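# Lay the boxed lamp face-up on the display stand

## Task

Set the fragile lamp box flat on the display stand's top with its front side pointing up. The entire box has to be supported by the top surface. It may lean against the raised rim along the stand's edge but must not rest up on it, and it may touch nothing except the stand. Release it and leave it lying motionless. The lamp counts as broken, and the task fails, if the box is dropped, falls or gets bumped while nothing holds or presses it, or if it is struck or put down hard while held. The task also fails if the box ever touches the table, or the side of the stand below its top board, or if anything is put or knocked off the table. At the end the gripper must hold neither the box nor any other loose item and must not be bearing much of the box's weight, so open the fingers and back the hand away.

## Robot and tools

ROBOT. There is one 6-joint arm with a two-finger parallel gripper. The joints, from base outward, are waist, shoulder, elbow, wrist pitch, wrist yaw and wrist roll. In the gripper's own axes the fingers extend along +x and close along y. The reported hand point (end_effector_position) sits midway between the finger pads, roughly 3 to 4 cm short of the tips. Joint friction may leave the hand short of a commanded pose or slightly tilted, and a tiny move may not happen, so check the reported pose after each motion and correct any tilt.

FRAME. All poses are in the scene frame. Its origin is on the table surface under the arm's base, +z is up, and +y lies to the left when facing along +x. The base may be tilted relative to the table, and the printed hand position can be off, more so at long reach.

THE ROW. Every motion command is built from rows of 8 numbers: x, y, z, qw, qx, qy, qz, opening. x, y, z is an absolute hand position in metres; qw..qz is an absolute hand orientation as a quaternion, w first. Both are targets, not offsets. Opening is a scale from -1 to 1: +1 means fully apart (0.088 m), empty fingers touch at about -0.80, and values below that close no further. Fully open to closed takes at least about 0.5 s.

execute_actions(actions): a list of actions run in order, for the single arm. Each action is a list of up to 15 rows; each row lasts one control step of 1/30 s, and if fewer than 15 rows are given the last one repeats until 15 steps pass. An empty list just reports the state and images. An action is rejected if its target lies more than 0.6 m from the hand's position at that action's start along any of the hand's current axes; if the first action fails this against the latest reported state, or any action is malformed, the whole call does nothing. Repeat the wanted quaternion in every row to keep the orientation; do not copy the reported one, as it may have drifted. Each step the command is clipped to within 70 mm and 16 degrees of the measured pose, and after an action the arm goes only as far as the last clipped pose, so a distant target may need further actions. The Hand target line shows the pose the controller currently drives toward.

move(target, speed, blocking): target is one row as above (absolute pose plus opening, the opening applied at the start). speed is the path's peak speed in m/s, 0.002 to 0.5, default 0.25; rotation is capped at twice that value in rad/s. The path is straight, lasts 0.5 to 10 s (longer ones stop early), turns the shorter way, and does not slow for obstacles; the hand lags and can overshoot the speed, especially with the arm near full stretch. Faster contact and targets further beyond a contact press harder. The result adds a move: line giving how it ended (done, off_target, moving, held, fault), the limits that acted (paced = the pose was clipped; held = a check blocked steps, after which the arm may suddenly speed up), and the distance from target. With blocking=false the call returns after 0.5 s while the arm continues; poll with wait(0), and call wait or stop before sending other motion.

wait(seconds): 0 to 10; the arm keeps its last command and a running move continues. stop(): brakes a running move, needing some room; the fingers keep moving. zoom_image(camera, region): camera is one of cam_head_left, cam_head_right, cam_high, cam_low, cam_wrist; region is [x0, y0, x1, y1] in pixels from the top-left of that camera's 504x504 image, at most 504 by 504. show_instructions() displays the reference pages. read_manual(section) returns licence text ("licences"). finished_scene(scene) ends the current scene given its number; it is final and reports success.

RESULTS. The state line gives hand position (m), quaternion and velocities. Joint positions and velocities list the six joints then the finger-pad gap in metres. Joint ranges (rad): waist -3.054 to 3.054, shoulder 0.000 to 3.142, elbow 0.000 to 2.356, wrist pitch -1.571 to 1.571, wrist yaw -1.571 to 1.571, wrist roll -3.142 to 3.142. grip_measured is the measured finger opening on the command scale; to keep hold, command a value clearly lower, and the lower it is the harder the squeeze (about 34 N per pad maximum; fast closing can press harder). Readings may carry a constant error of up to about 1 mm. A pose unreachable line means the clearance check altered or blocked the command. Torque readings include offsets and noise.

FAULTS. Load limits (N m): waist 18.2, shoulder 22.5, elbow 22.4, wrist pitch 5.92, wrist yaw 5.9, wrist roll 5.54, held weight included; hitting one freezes the arm for 10 s and drops the rest of the call. Holding loads warms the motors: MOTOR HOT appears from 50 °C, at 95 °C an OVER-TEMPERATURE FAULT holds the arm, and if it does not cool the arm can lose power and go limp.

CAUTIONS. Approach and lower the box slowly, never let it touch the table or the stand's side, avoid dropping or bumping it, do not leave it on the rim, and do not knock anything off the table. Loose objects may occasionally get a brief push. Finish by opening the gripper and moving clear.

Each tool is called after "Call:" as name([rows], argument=value, ...), one row to a line, values as JSON.

## Session

Call:
show_instructions()

Call:
execute_actions(actions=[])

Reference images for this scene: manual page 1, manual page 2, manual page 3, manual page 4, manual page 5.

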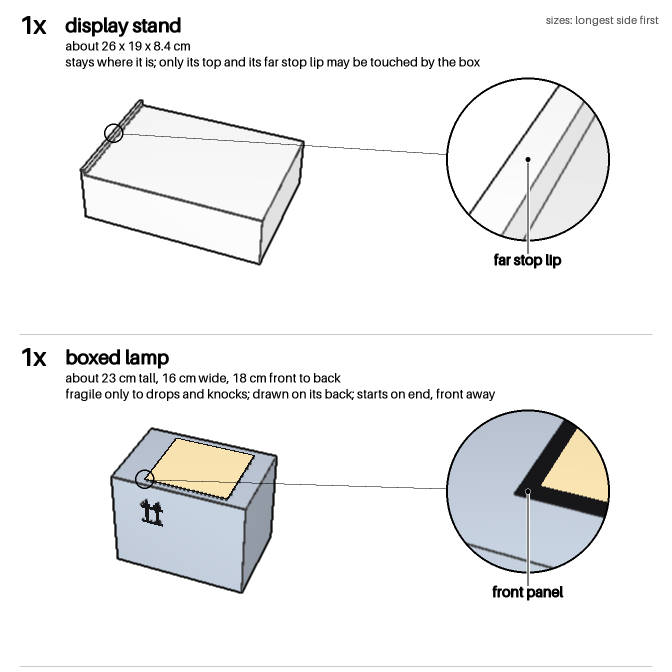

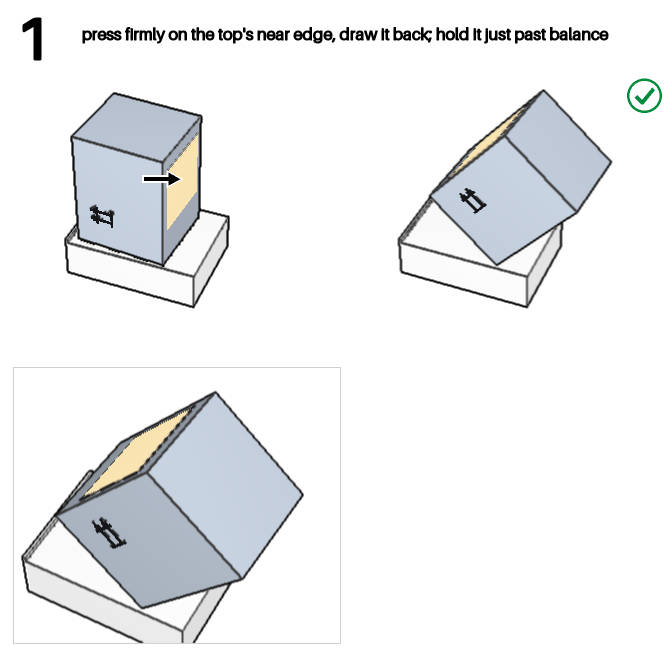

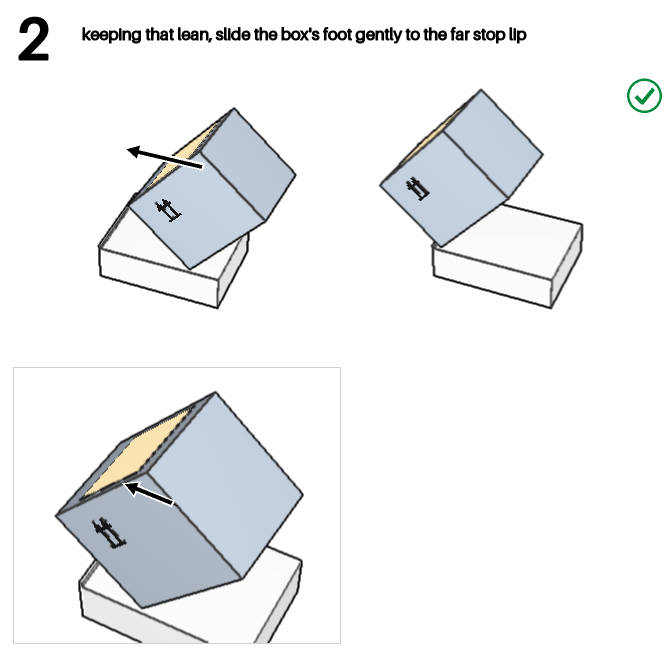

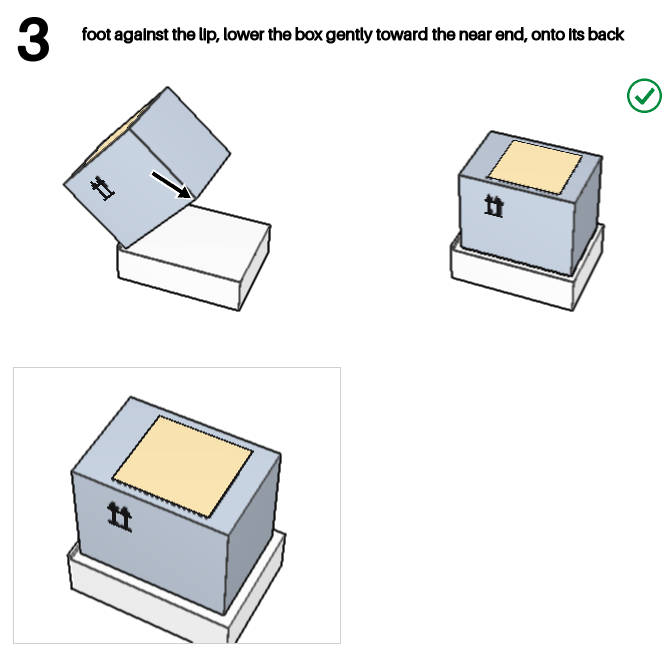

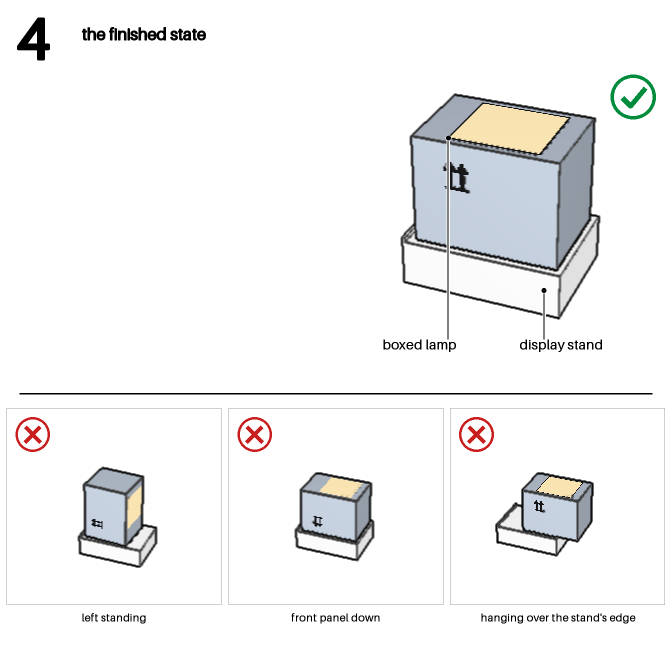

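Scene clock: 0.00 s.
end_effector_position=(+0.4292, -0.3439, +0.1447) grip_measured=+0.842 end_effector_quat_wxyz=(+0.132, +0.892, +0.053, -0.429) end_effector_velocity=(-0.000, +0.004, -0.001) end_effector_angular_velocity=(+0.011, -0.007, +0.021)
Joint positions: [-0.207  1.631  1.448 -0.327  0.288  1.984  0.08 ]
Joint velocities: [-0.002 -0.002 -0.007 -0.007 -0.022 -0.007 -0.   ]
Joint torques (N m, as the arm reports them, + toward a larger angle): no reading
Motor temperatures (°C, as the motors report them): [30 30 29 30 30 29]
Heat: hottest waist 30 °C (+0.0 °C/min).
Hand target: +0.429, -0.344, +0.145; +0.132, +0.892, +0.053, -0.429
camera_calibration (this result's frames):
cam_wrist: T_world_to_cam=[[-0.220747, 0.947518, -0.23126, 0.465907], [0.460933, 0.310308, 0.831414, -0.184021], [0.859542, 0.0769371, -0.505241, -0.196382], [0, 0, 0, 1]] pos_world=[0.356467, -0.369242, 0.161523]

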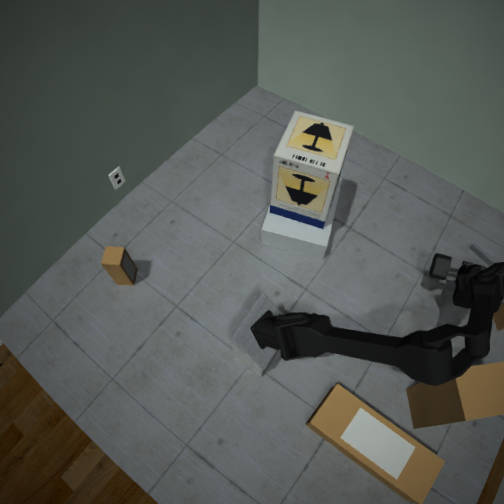

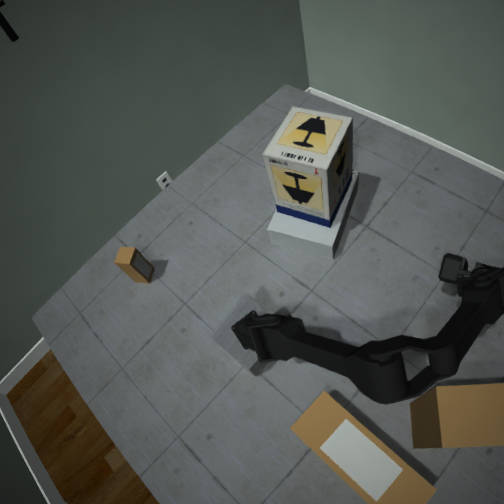

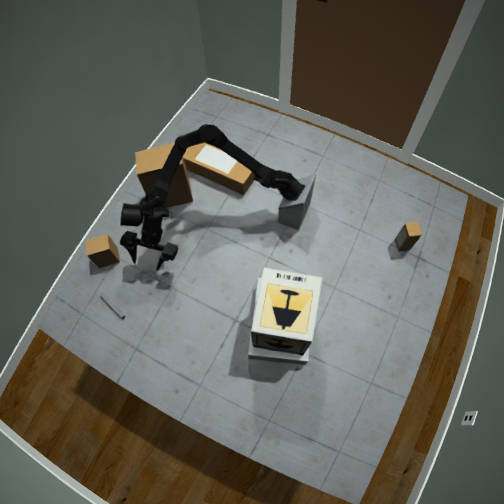

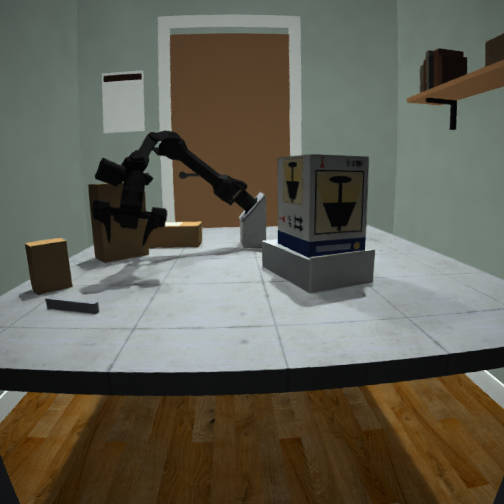

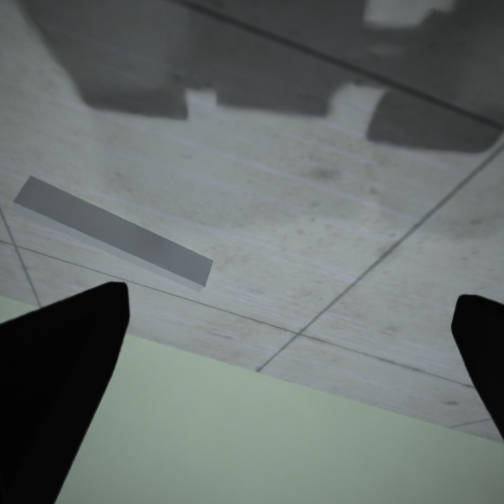

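Call:
move(target=[0.38,-0.22,0.38,0.72,0.604,0.262,-0.22,0.6], speed=0.35)

Call:
move(target=[0.32,0.02,0.41,0.876,-0.072,0.456,0.139,0.6], speed=0.35)

Call:
move(target=[0.322,0.12,0.37,0.876,-0.072,0.456,0.139,0.6], speed=0.12)

Scene clock: 5.90 s.
end_effector_position=(+0.3780, -0.2205, +0.3763) grip_measured=+0.600 end_effector_quat_wxyz=(+0.717, +0.607, +0.262, -0.221) end_effector_velocity=(-0.003, -0.002, +0.003) end_effector_angular_velocity=(-0.002, -0.004, +0.013)
Joint positions: [ 0.593  1.36   1.407 -0.663  0.836  0.939  0.068]
Joint velocities: [ 0.002 -0.007  0.012 -0.022 -0.007 -0.007 -0.   ]
Joint torques (N m, as the arm reports them, + toward a larger angle): [ 3.84 -1.21  3.37  1.07 -0.12 -0.21]
Motor temperatures (°C, as the motors report them): [30 30 29 30 30 29]
Heat: hottest waist 30 °C (+0.0 °C/min).
Hand target: +0.379, -0.221, +0.378; +0.719, +0.605, +0.262, -0.219
Off the commanded pose: 0.004 m, 0 deg.
move: done
camera_calibration (this result's frames):
cam_wrist: T_world_to_cam=[[-0.611727, -0.203727, -0.764385, 0.485799], [-0.408473, 0.908835, 0.0846689, 0.350377], [0.677451, 0.364025, -0.639176, 0.13775], [0, 0, 0, 1]] pos_world=[0.346977, -0.269609, 0.429718]

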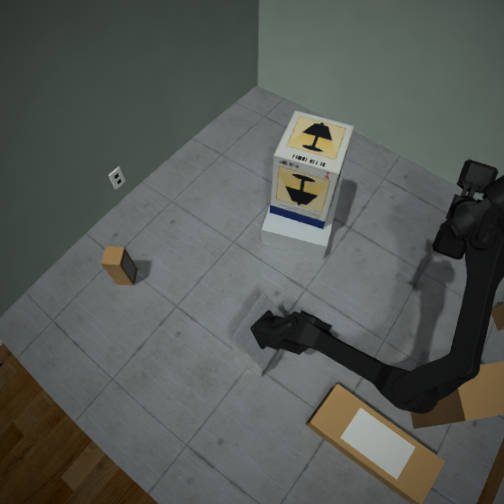

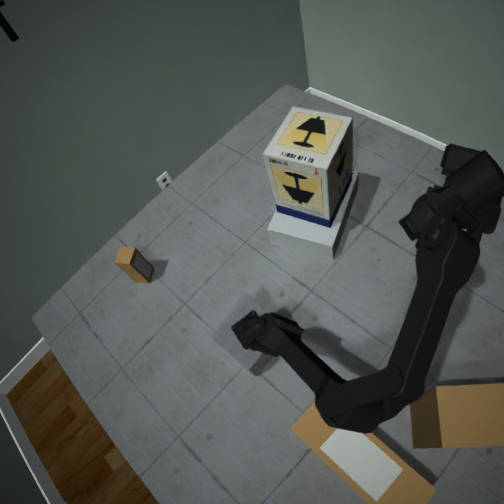

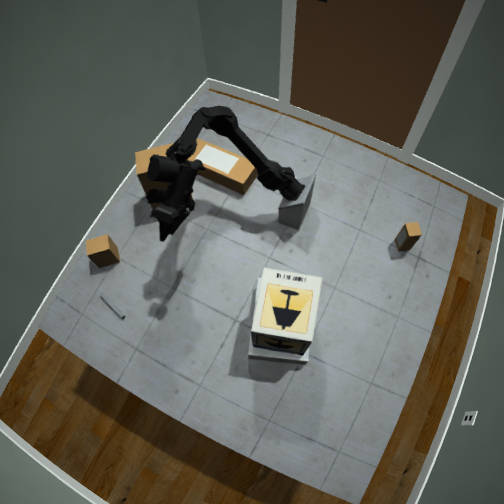

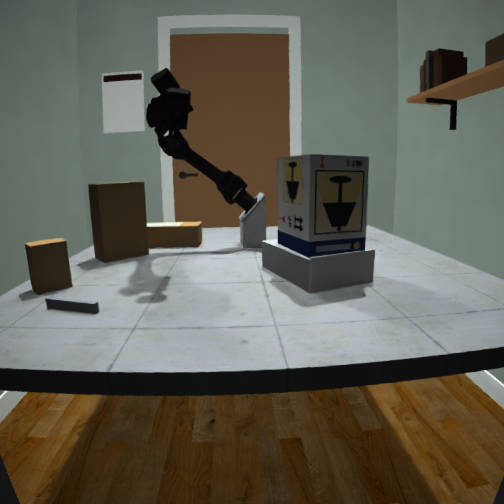

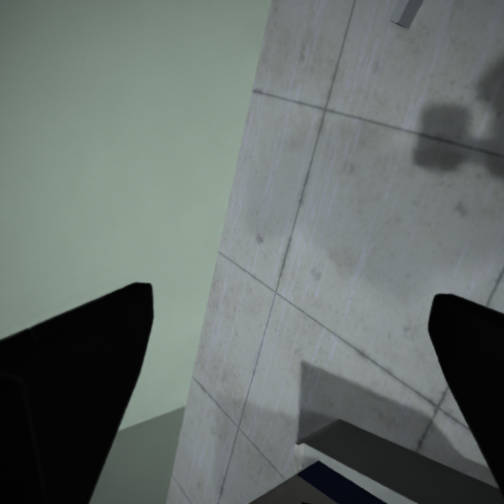

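Scene clock: 8.73 s.
end_effector_position=(+0.3207, +0.0181, +0.4089) grip_measured=+0.600 end_effector_quat_wxyz=(+0.877, -0.070, +0.456, +0.136) end_effector_velocity=(+0.001, -0.001, +0.003) end_effector_angular_velocity=(+0.006, +0.002, +0.005)
Joint positions: [ 1.108  1.93   1.647 -1.335  0.872  0.373  0.068]
Joint velocities: [-0.002  0.002  0.017 -0.007 -0.007 -0.007 -0.   ]
Joint torques (N m, as the arm reports them, + toward a larger angle): [ 4.12 -2.52  4.06  1.01  0.04 -0.16]
Motor temperatures (°C, as the motors report them): [30 30 29 30 30 29]
Heat: hottest waist 30 °C (+0.0 °C/min).
Hand target: +0.321, +0.019, +0.410; +0.876, -0.073, +0.456, +0.139
Off the commanded pose: 0.002 m, 0 deg.
move: done
camera_calibration (this result's frames):
cam_wrist: T_world_to_cam=[[0.344543, -0.93877, 0.00108052, -0.0820623], [-0.912561, -0.335194, -0.234259, 0.422], [0.220277, 0.0797262, -0.972174, 0.398476], [0, 0, 0, 1]] pos_world=[0.3256, 0.0326453, 0.486334]

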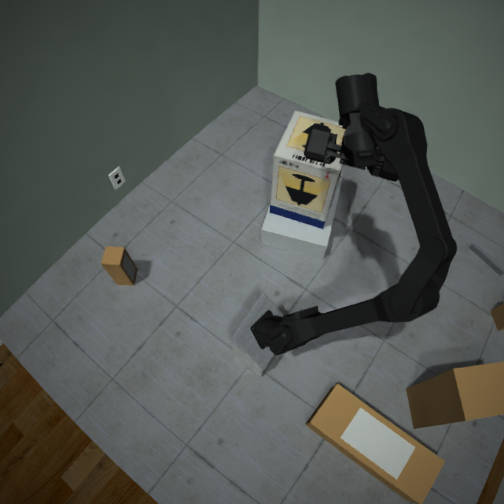

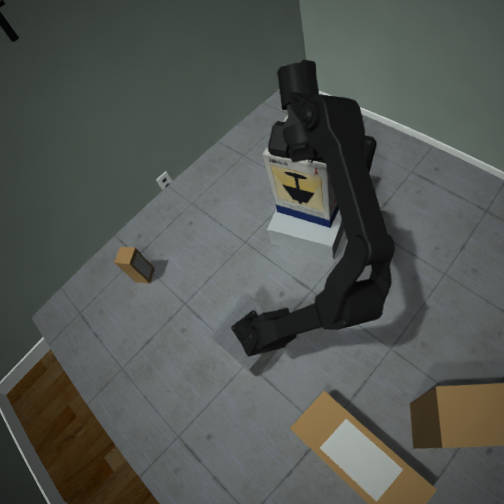

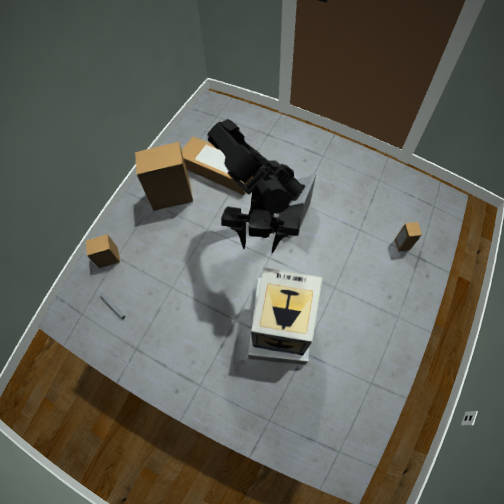

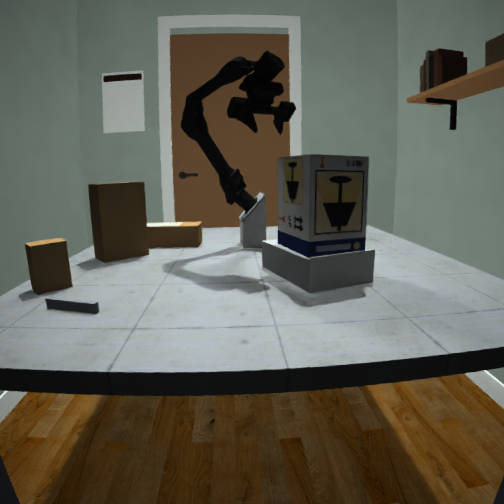

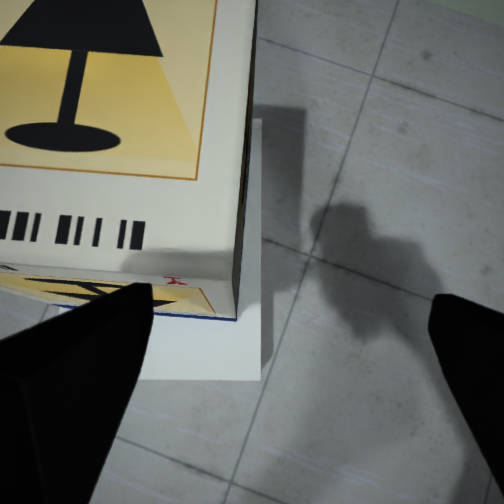

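Scene clock: 10.03 s.
end_effector_position=(+0.3239, +0.1176, +0.3726) grip_measured=+0.600 end_effector_quat_wxyz=(+0.877, -0.071, +0.455, +0.139) end_effector_velocity=(-0.002, -0.001, -0.001) end_effector_angular_velocity=(+0.007, +0.015, +0.017)
Joint positions: [ 1.151  2.15   1.575 -1.088  0.866  0.429  0.068]
Joint velocities: [-0.002 -0.007 -0.002 -0.007 -0.022 -0.007  0.   ]
Joint torques (N m, as the arm reports them, + toward a larger angle): [ 4.5  -4.76  3.36  1.49  0.12  0.2 ]
Motor temperatures (°C, as the motors report them): [31 30 29 30 30 29]
Heat: hottest waist 31 °C (+6.0 °C/min).
Hand target: +0.323, +0.120, +0.371; +0.876, -0.072, +0.456, +0.139
Off the commanded pose: 0.004 m, 0 deg.
move: done
camera_calibration (this result's frames):
cam_wrist: T_world_to_cam=[[0.350596, -0.936527, 0.000208986, 0.00832304], [-0.909842, -0.340659, -0.236938, 0.450471], [0.22197, 0.0828794, -0.971525, 0.353313], [0, 0, 0, 1]] pos_world=[0.328514, 0.131969, 0.449984]

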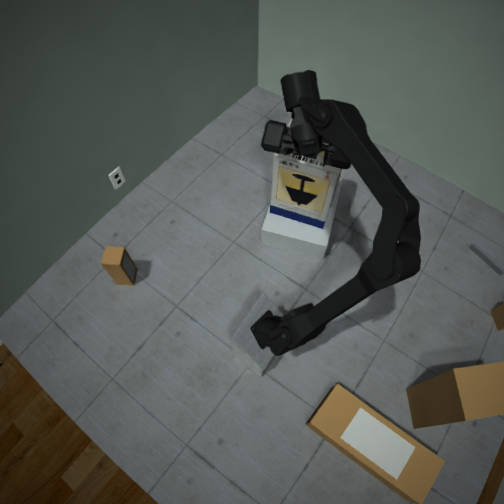

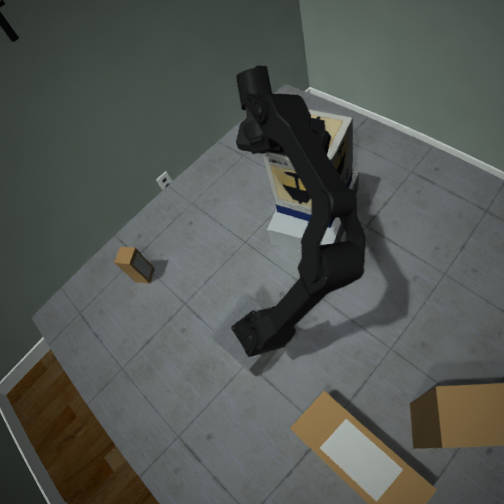

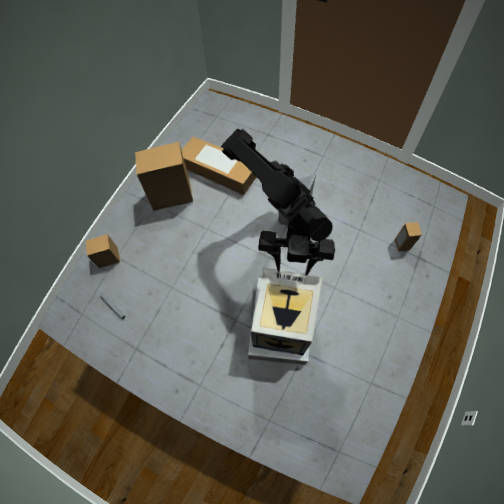

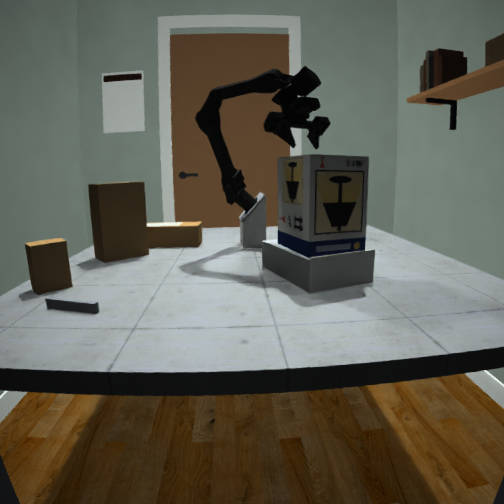

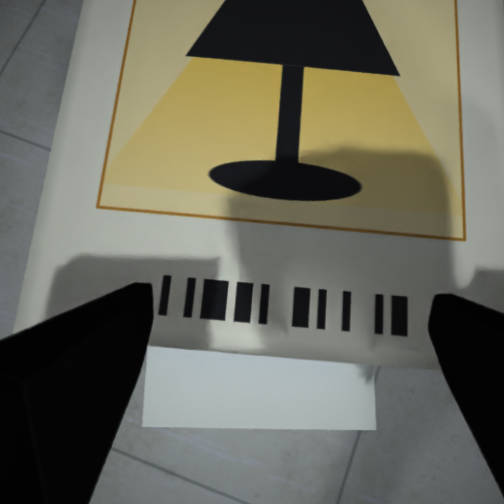

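Call:
execute_actions([
  [[0.323,0.12,0.357,0.879,-0.062,0.458,0.12,0.6]],
  [[0.323,0.12,0.349,0.879,-0.062,0.458,0.12,0.6]],
  [[0.324,0.12,0.342,0.879,-0.062,0.458,0.12,0.6]],
  [[0.325,0.121,0.333,0.879,-0.068,0.458,0.118,0.6]],
  [[0.325,0.121,0.322,0.879,-0.074,0.458,0.115,0.6]],
  [[0.325,0.121,0.311,0.879,-0.08,0.458,0.112,0.6]],
  [[0.319,0.119,0.308,0.879,-0.08,0.458,0.112,0.6]],
  [[0.313,0.1175,0.308,0.879,-0.08,0.458,0.112,0.6]],
  [[0.307,0.116,0.308,0.879,-0.08,0.458,0.112,0.6]],
])

Scene clock: 18.53 s.
end_effector_position=(+0.3105, +0.1223, +0.3399) grip_measured=+0.600 end_effector_quat_wxyz=(+0.896, -0.051, +0.425, +0.118) end_effector_velocity=(+0.001, -0.000, -0.001) end_effector_angular_velocity=(-0.007, -0.004, -0.001)
Joint positions: [ 1.158  2.066  1.305 -0.821  0.921  0.419  0.068]
Joint velocities: [-0.002  0.002 -0.002  0.007  0.007 -0.007 -0.   ]
Joint torques (N m, as the arm reports them, + toward a larger angle): [ 1.09 -2.95 -0.8  -0.87 -0.06  0.27]
Motor temperatures (°C, as the motors report them): [31 31 29 30 30 29]
Heat: hottest waist 31 °C (+3.2 °C/min).
Hand target: +0.306, +0.116, +0.309; +0.878, -0.080, +0.458, +0.112
Off the commanded pose: 0.033 m, 5 deg.
camera_calibration (this result's frames):
cam_wrist: T_world_to_cam=[[0.298646, -0.954361, -0.00252186, 0.0366748], [-0.908338, -0.283432, -0.307554, 0.448618], [0.292803, 0.0941405, -0.951527, 0.293985], [0, 0, 0, 1]] pos_world=[0.310464, 0.134478, 0.417802]

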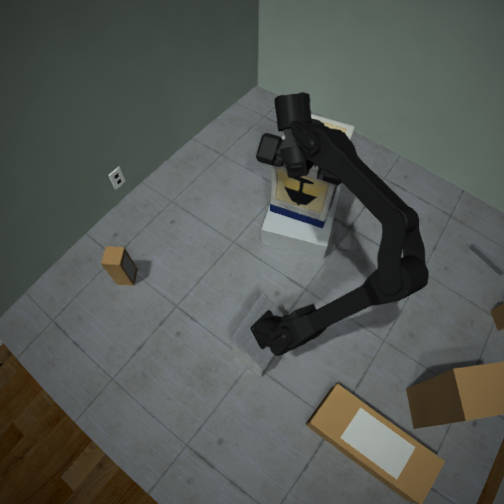

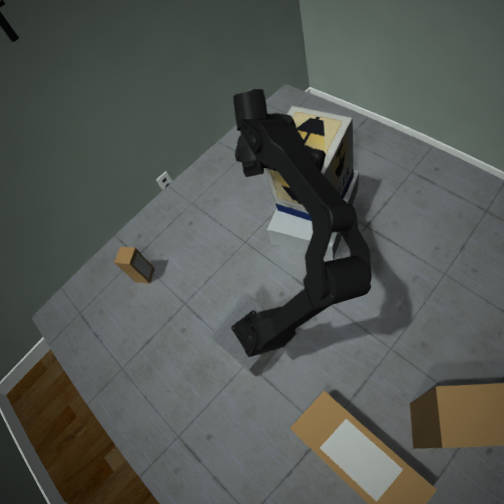

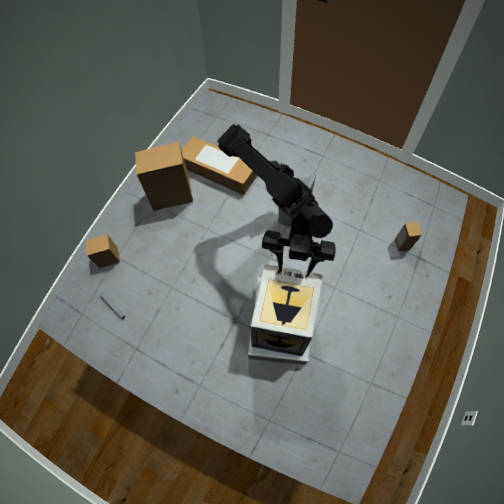

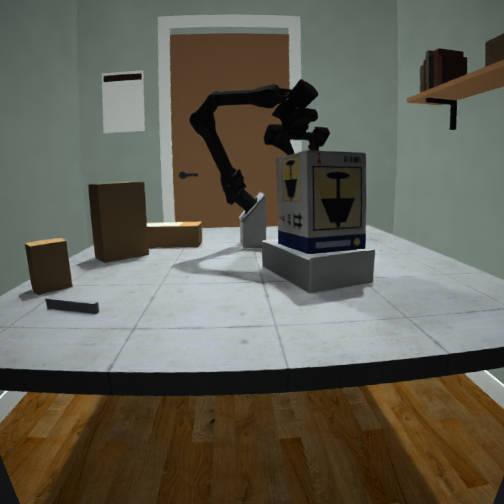

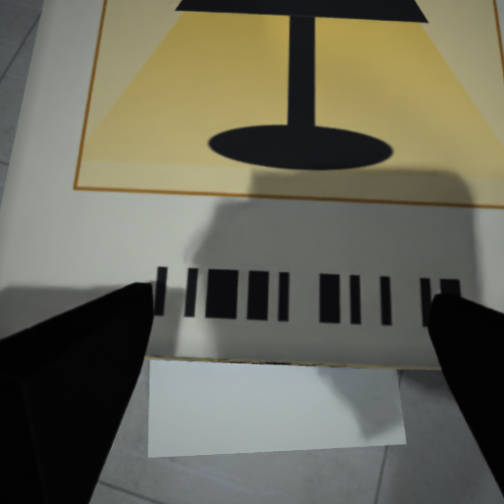

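Call:
execute_actions([
  [[0.298,0.115,0.308,0.879,-0.08,0.458,0.112,0.6]],
  [[0.289,0.113,0.309,0.879,-0.08,0.458,0.112,0.6]],
  [[0.28,0.111,0.31,0.879,-0.08,0.458,0.113,0.6]],
  [[0.271,0.108,0.311,0.879,-0.08,0.458,0.114,0.6]],
  [[0.262,0.106,0.311,0.879,-0.08,0.458,0.115,0.6]],
  [[0.253,0.103,0.311,0.879,-0.078,0.458,0.116,0.6]],
  [[0.245,0.101,0.31,0.879,-0.076,0.458,0.118,0.6]],
  [[0.237,0.099,0.309,0.879,-0.074,0.458,0.12,0.6]],
  [[0.23,0.097,0.308,0.879,-0.074,0.458,0.12,0.6]],
])

Scene clock: 26.77 s.
end_effector_position=(+0.2326, +0.1004, +0.3246) grip_measured=+0.600 end_effector_quat_wxyz=(+0.888, -0.057, +0.439, +0.124) end_effector_velocity=(-0.001, +0.001, +0.000) end_effector_angular_velocity=(+0.005, +0.001, +0.008)
Joint positions: [ 1.311  1.919  1.097 -0.99   0.876  0.68   0.068]
Joint velocities: [ 0.002 -0.002 -0.002  0.007 -0.007 -0.007 -0.   ]
Joint torques (N m, as the arm reports them, + toward a larger angle): [ 1.35 -2.23  1.09  0.39 -0.08  0.08]
Motor temperatures (°C, as the motors report them): [31 30 29 30 30 29]
Heat: hottest waist 31 °C (+2.2 °C/min).
Hand target: +0.230, +0.097, +0.309; +0.878, -0.074, +0.457, +0.120
Off the commanded pose: 0.017 m, 3 deg.
camera_calibration (this result's frames):
cam_wrist: T_world_to_cam=[[0.31343, -0.949603, -0.00388449, 0.0355064], [-0.913249, -0.300305, -0.275308, 0.359375], [0.260266, 0.0898372, -0.961348, 0.31546], [0, 0, 0, 1]] pos_world=[0.234967, 0.113299, 0.402343]

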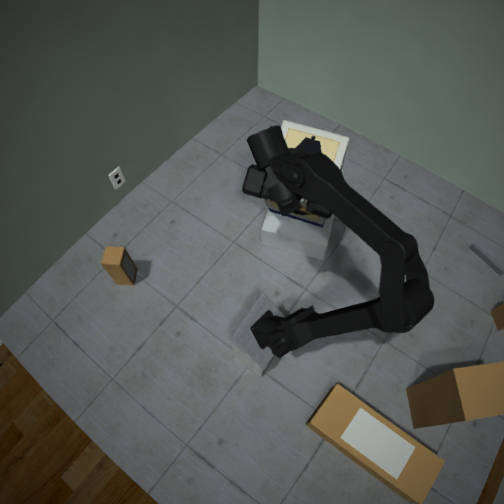

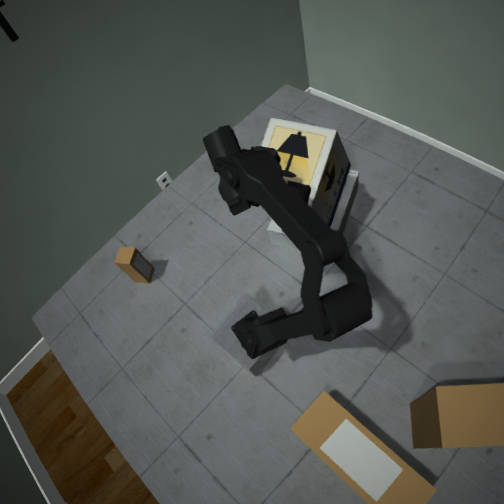

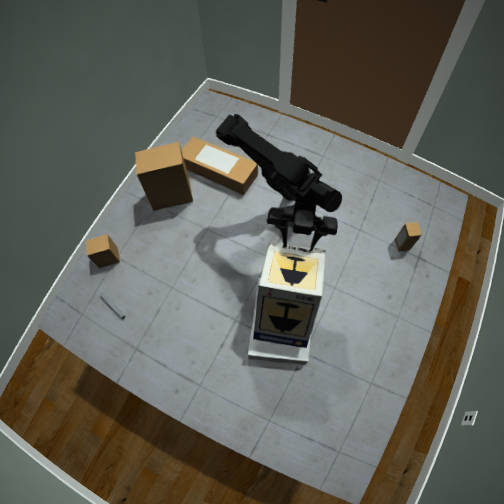

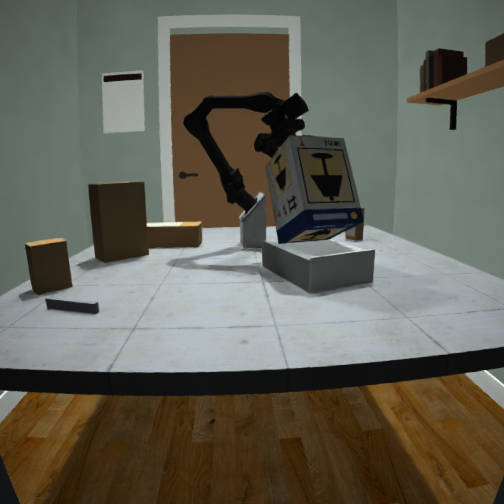

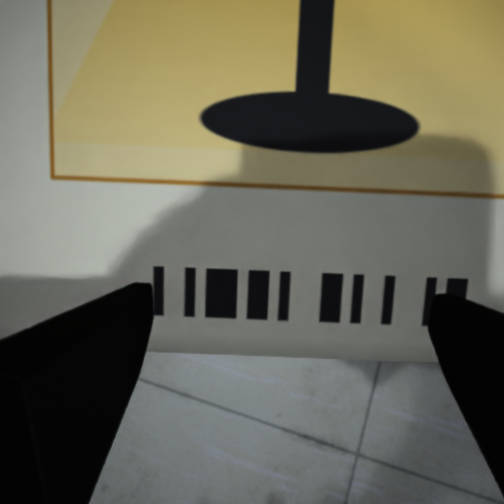

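Call:
execute_actions([
  [[0.223,0.095,0.307,0.879,-0.073,0.458,0.12,0.6]],
  [[0.216,0.093,0.305,0.879,-0.072,0.458,0.121,0.6]],
  [[0.209,0.091,0.302,0.879,-0.071,0.458,0.122,0.6]],
  [[0.203,0.089,0.299,0.879,-0.07,0.458,0.123,0.6]],
  [[0.2,0.088,0.295,0.879,-0.07,0.458,0.124,0.6]],
  [[0.2,0.088,0.292,0.879,-0.07,0.458,0.124,0.6]],
])

Scene clock: 32.60 s.
end_effector_position=(+0.1998, +0.0904, +0.2958) grip_measured=+0.600 end_effector_quat_wxyz=(+0.879, -0.069, +0.454, +0.127) end_effector_velocity=(-0.001, -0.003, -0.001) end_effector_angular_velocity=(-0.017, +0.011, +0.013)
Joint positions: [ 1.362  1.862  0.949 -1.     0.837  0.768  0.068]
Joint velocities: [-0.002 -0.002  0.002 -0.022 -0.007 -0.007 -0.   ]
Joint torques (N m, as the arm reports them, + toward a larger angle): [ 1.61 -3.94  3.07  1.3   0.35  0.03]
Motor temperatures (°C, as the motors report them): [31 30 29 30 30 29]
Heat: hottest waist 31 °C (+1.8 °C/min).
Hand target: +0.200, +0.088, +0.292; +0.878, -0.070, +0.457, +0.124
Off the commanded pose: 0.004 m, 1 deg.
camera_calibration (this result's frames):
cam_wrist: T_world_to_cam=[[0.328477, -0.944479, 0.00792766, 0.0292674], [-0.916645, -0.320798, -0.238434, 0.310078], [0.227739, 0.0710532, -0.971126, 0.308313], [0, 0, 0, 1]] pos_world=[0.204403, 0.105208, 0.373112]

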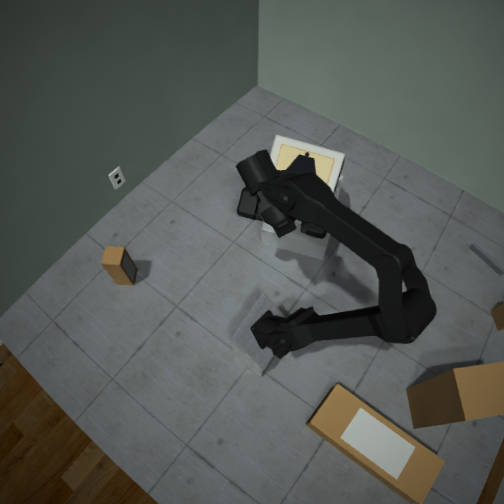

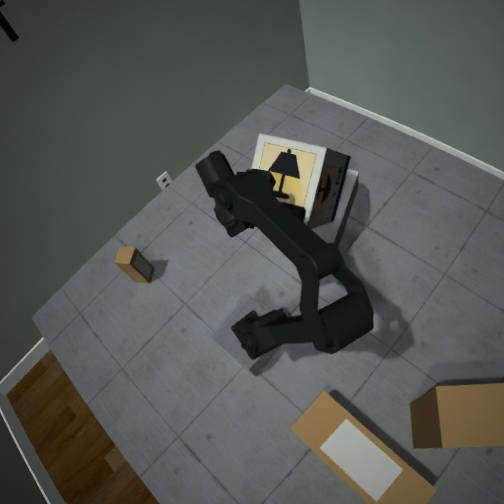

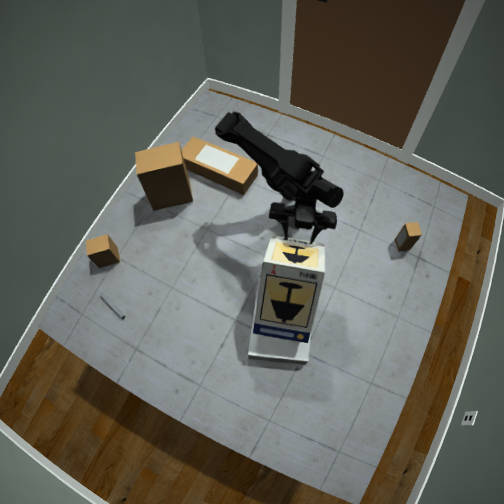

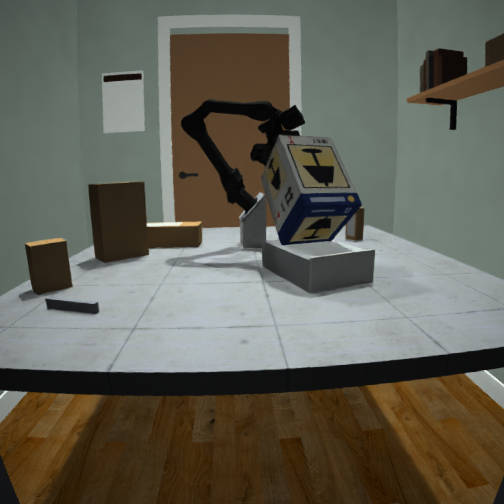

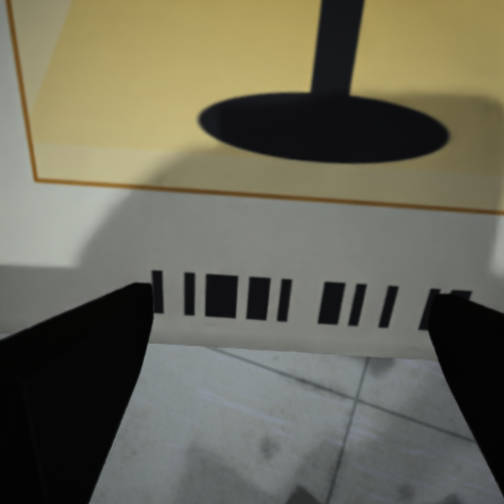

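Call:
move(target=[0.225,0.095,0.286,0.877,-0.072,0.457,0.134,0.6], speed=0.015)

Call:
move(target=[0.285,0.111,0.283,0.8735,-0.08,0.455,0.154,0.6], speed=0.018)

Call:
zoom_image(camera="cam_low", region=[230,120,420,310])

Scene clock: 38.27 s.
end_effector_position=(+0.2239, +0.0948, +0.2890) grip_measured=+0.600 end_effector_quat_wxyz=(+0.878, -0.068, +0.455, +0.135) end_effector_velocity=(-0.000, +0.001, -0.001) end_effector_angular_velocity=(+0.001, +0.005, +0.007)
Joint positions: [ 1.274  1.871  0.948 -0.88   0.85   0.623  0.068]
Joint velocities: [-0.002  0.002 -0.002  0.007 -0.007 -0.007 -0.   ]
Joint torques (N m, as the arm reports them, + toward a larger angle): [ 2.14 -2.36  3.88  1.52  0.35 -0.14]
Motor temperatures (°C, as the motors report them): [31 30 29 30 30 29]
Heat: hottest waist 31 °C (+1.6 °C/min).
Hand target: +0.225, +0.095, +0.286; +0.876, -0.072, +0.457, +0.134
Off the commanded pose: 0.003 m, 1 deg.
move: done
camera_calibration (this result's frames):
cam_wrist: T_world_to_cam=[[0.342444, -0.939537, -0.00138195, 0.0246312], [-0.912608, -0.332278, -0.238198, 0.332079], [0.223337, 0.0828307, -0.971216, 0.295852], [0, 0, 0, 1]] pos_world=[0.228548, 0.108979, 0.366471]

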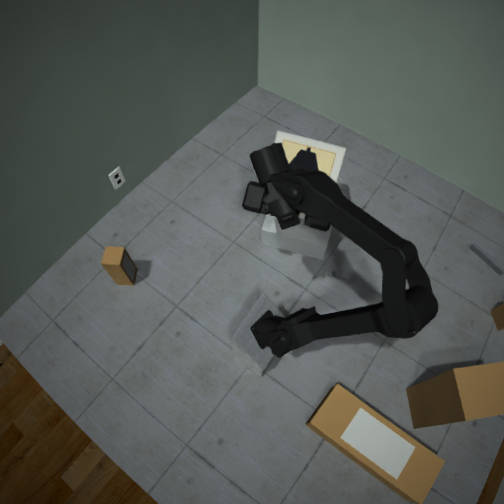

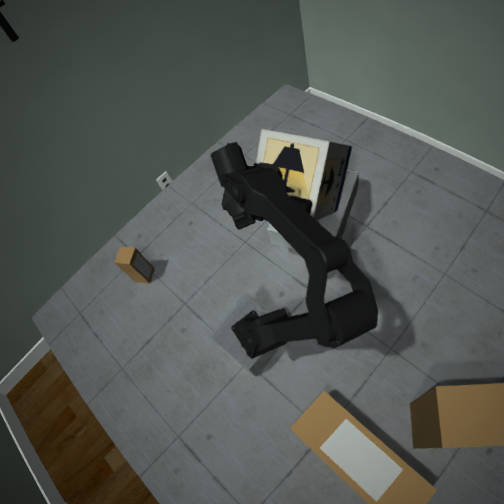

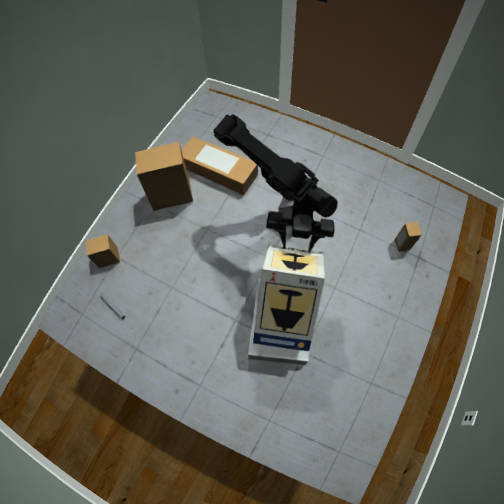

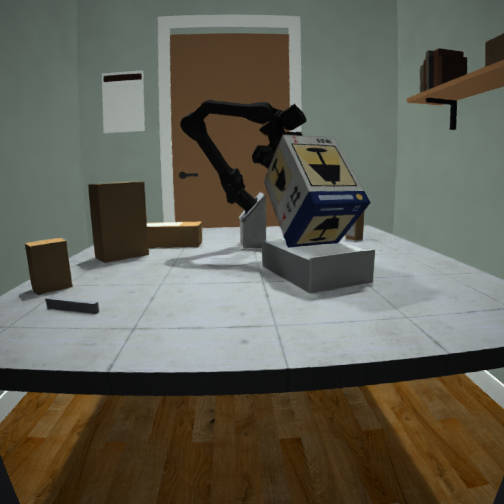

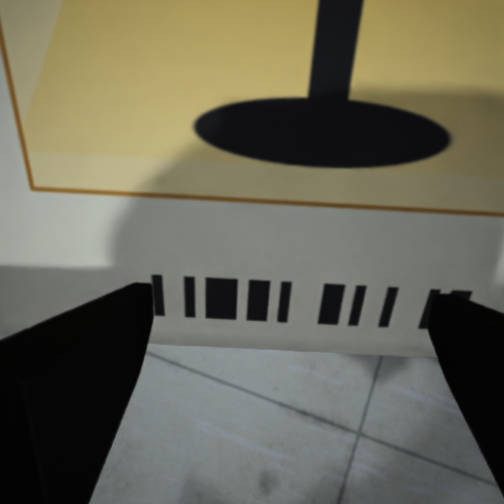

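Scene clock: 42.03 s.
end_effector_position=(+0.2817, +0.1094, +0.2823) grip_measured=+0.600 end_effector_quat_wxyz=(+0.873, -0.082, +0.456, +0.154) end_effector_velocity=(+0.001, -0.002, +0.000) end_effector_angular_velocity=(-0.010, -0.003, +0.002)
Joint positions: [ 1.11   1.965  1.043 -0.692  0.85   0.332  0.068]
Joint velocities: [-0.002 -0.002  0.002 -0.007  0.007 -0.007 -0.   ]
Joint torques (N m, as the arm reports them, + toward a larger angle): [ 3.26 -3.64  5.06  1.69  0.11 -0.19]
Motor temperatures (°C, as the motors report them): [31 30 30 30 30 29]
Heat: hottest waist 31 °C (+1.4 °C/min).
Hand target: +0.285, +0.111, +0.283; +0.873, -0.080, +0.455, +0.154
Off the commanded pose: 0.004 m, 0 deg.
move: done
camera_calibration (this result's frames):
cam_wrist: T_world_to_cam=[[0.385222, -0.92281, 0.0050407, 0.00283617], [-0.897319, -0.375845, -0.231431, 0.386666], [0.215461, 0.0846291, -0.972838, 0.277715], [0, 0, 0, 1]] pos_world=[0.286033, 0.124441, 0.359644]

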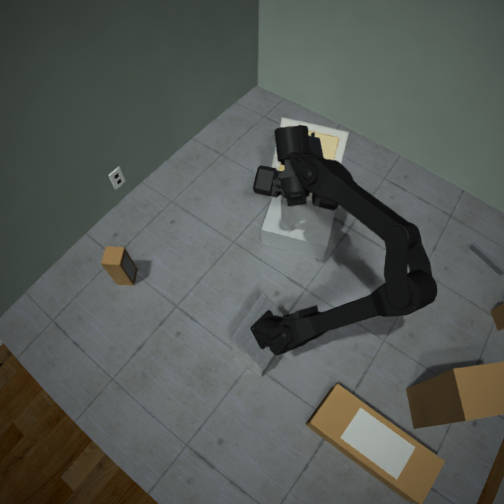

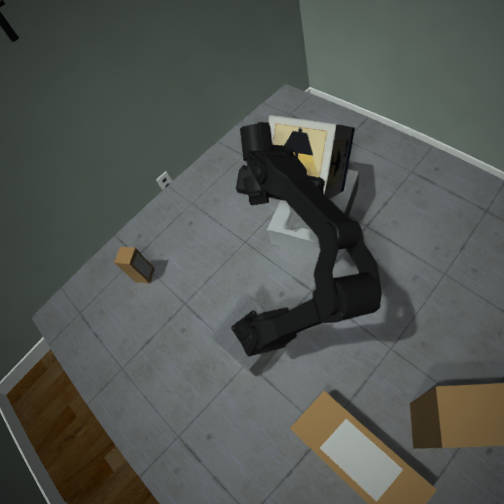

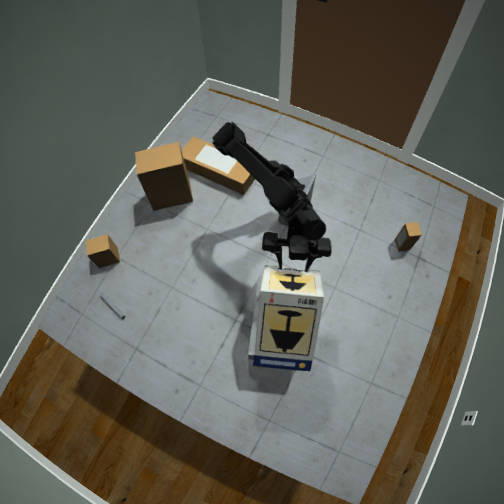

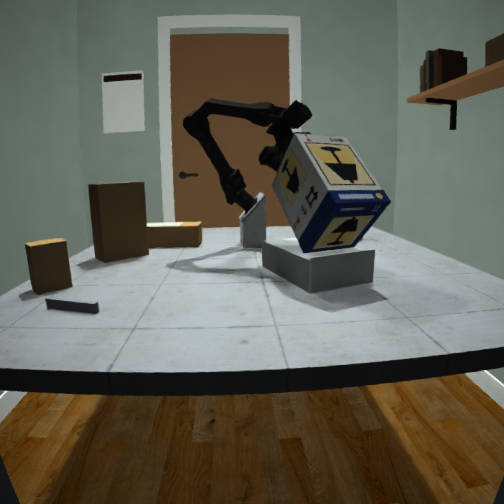

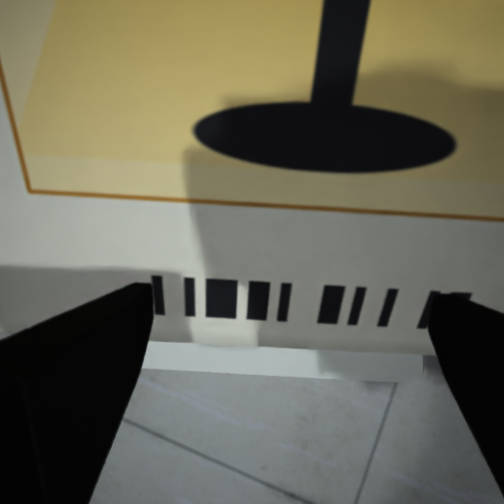

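Region (230, 120, 420, 310) of cam_low's 504x504 image, scaled by 2.653, with more detail than that image has.

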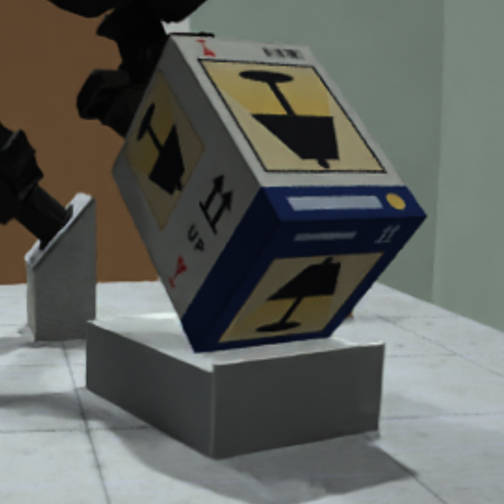

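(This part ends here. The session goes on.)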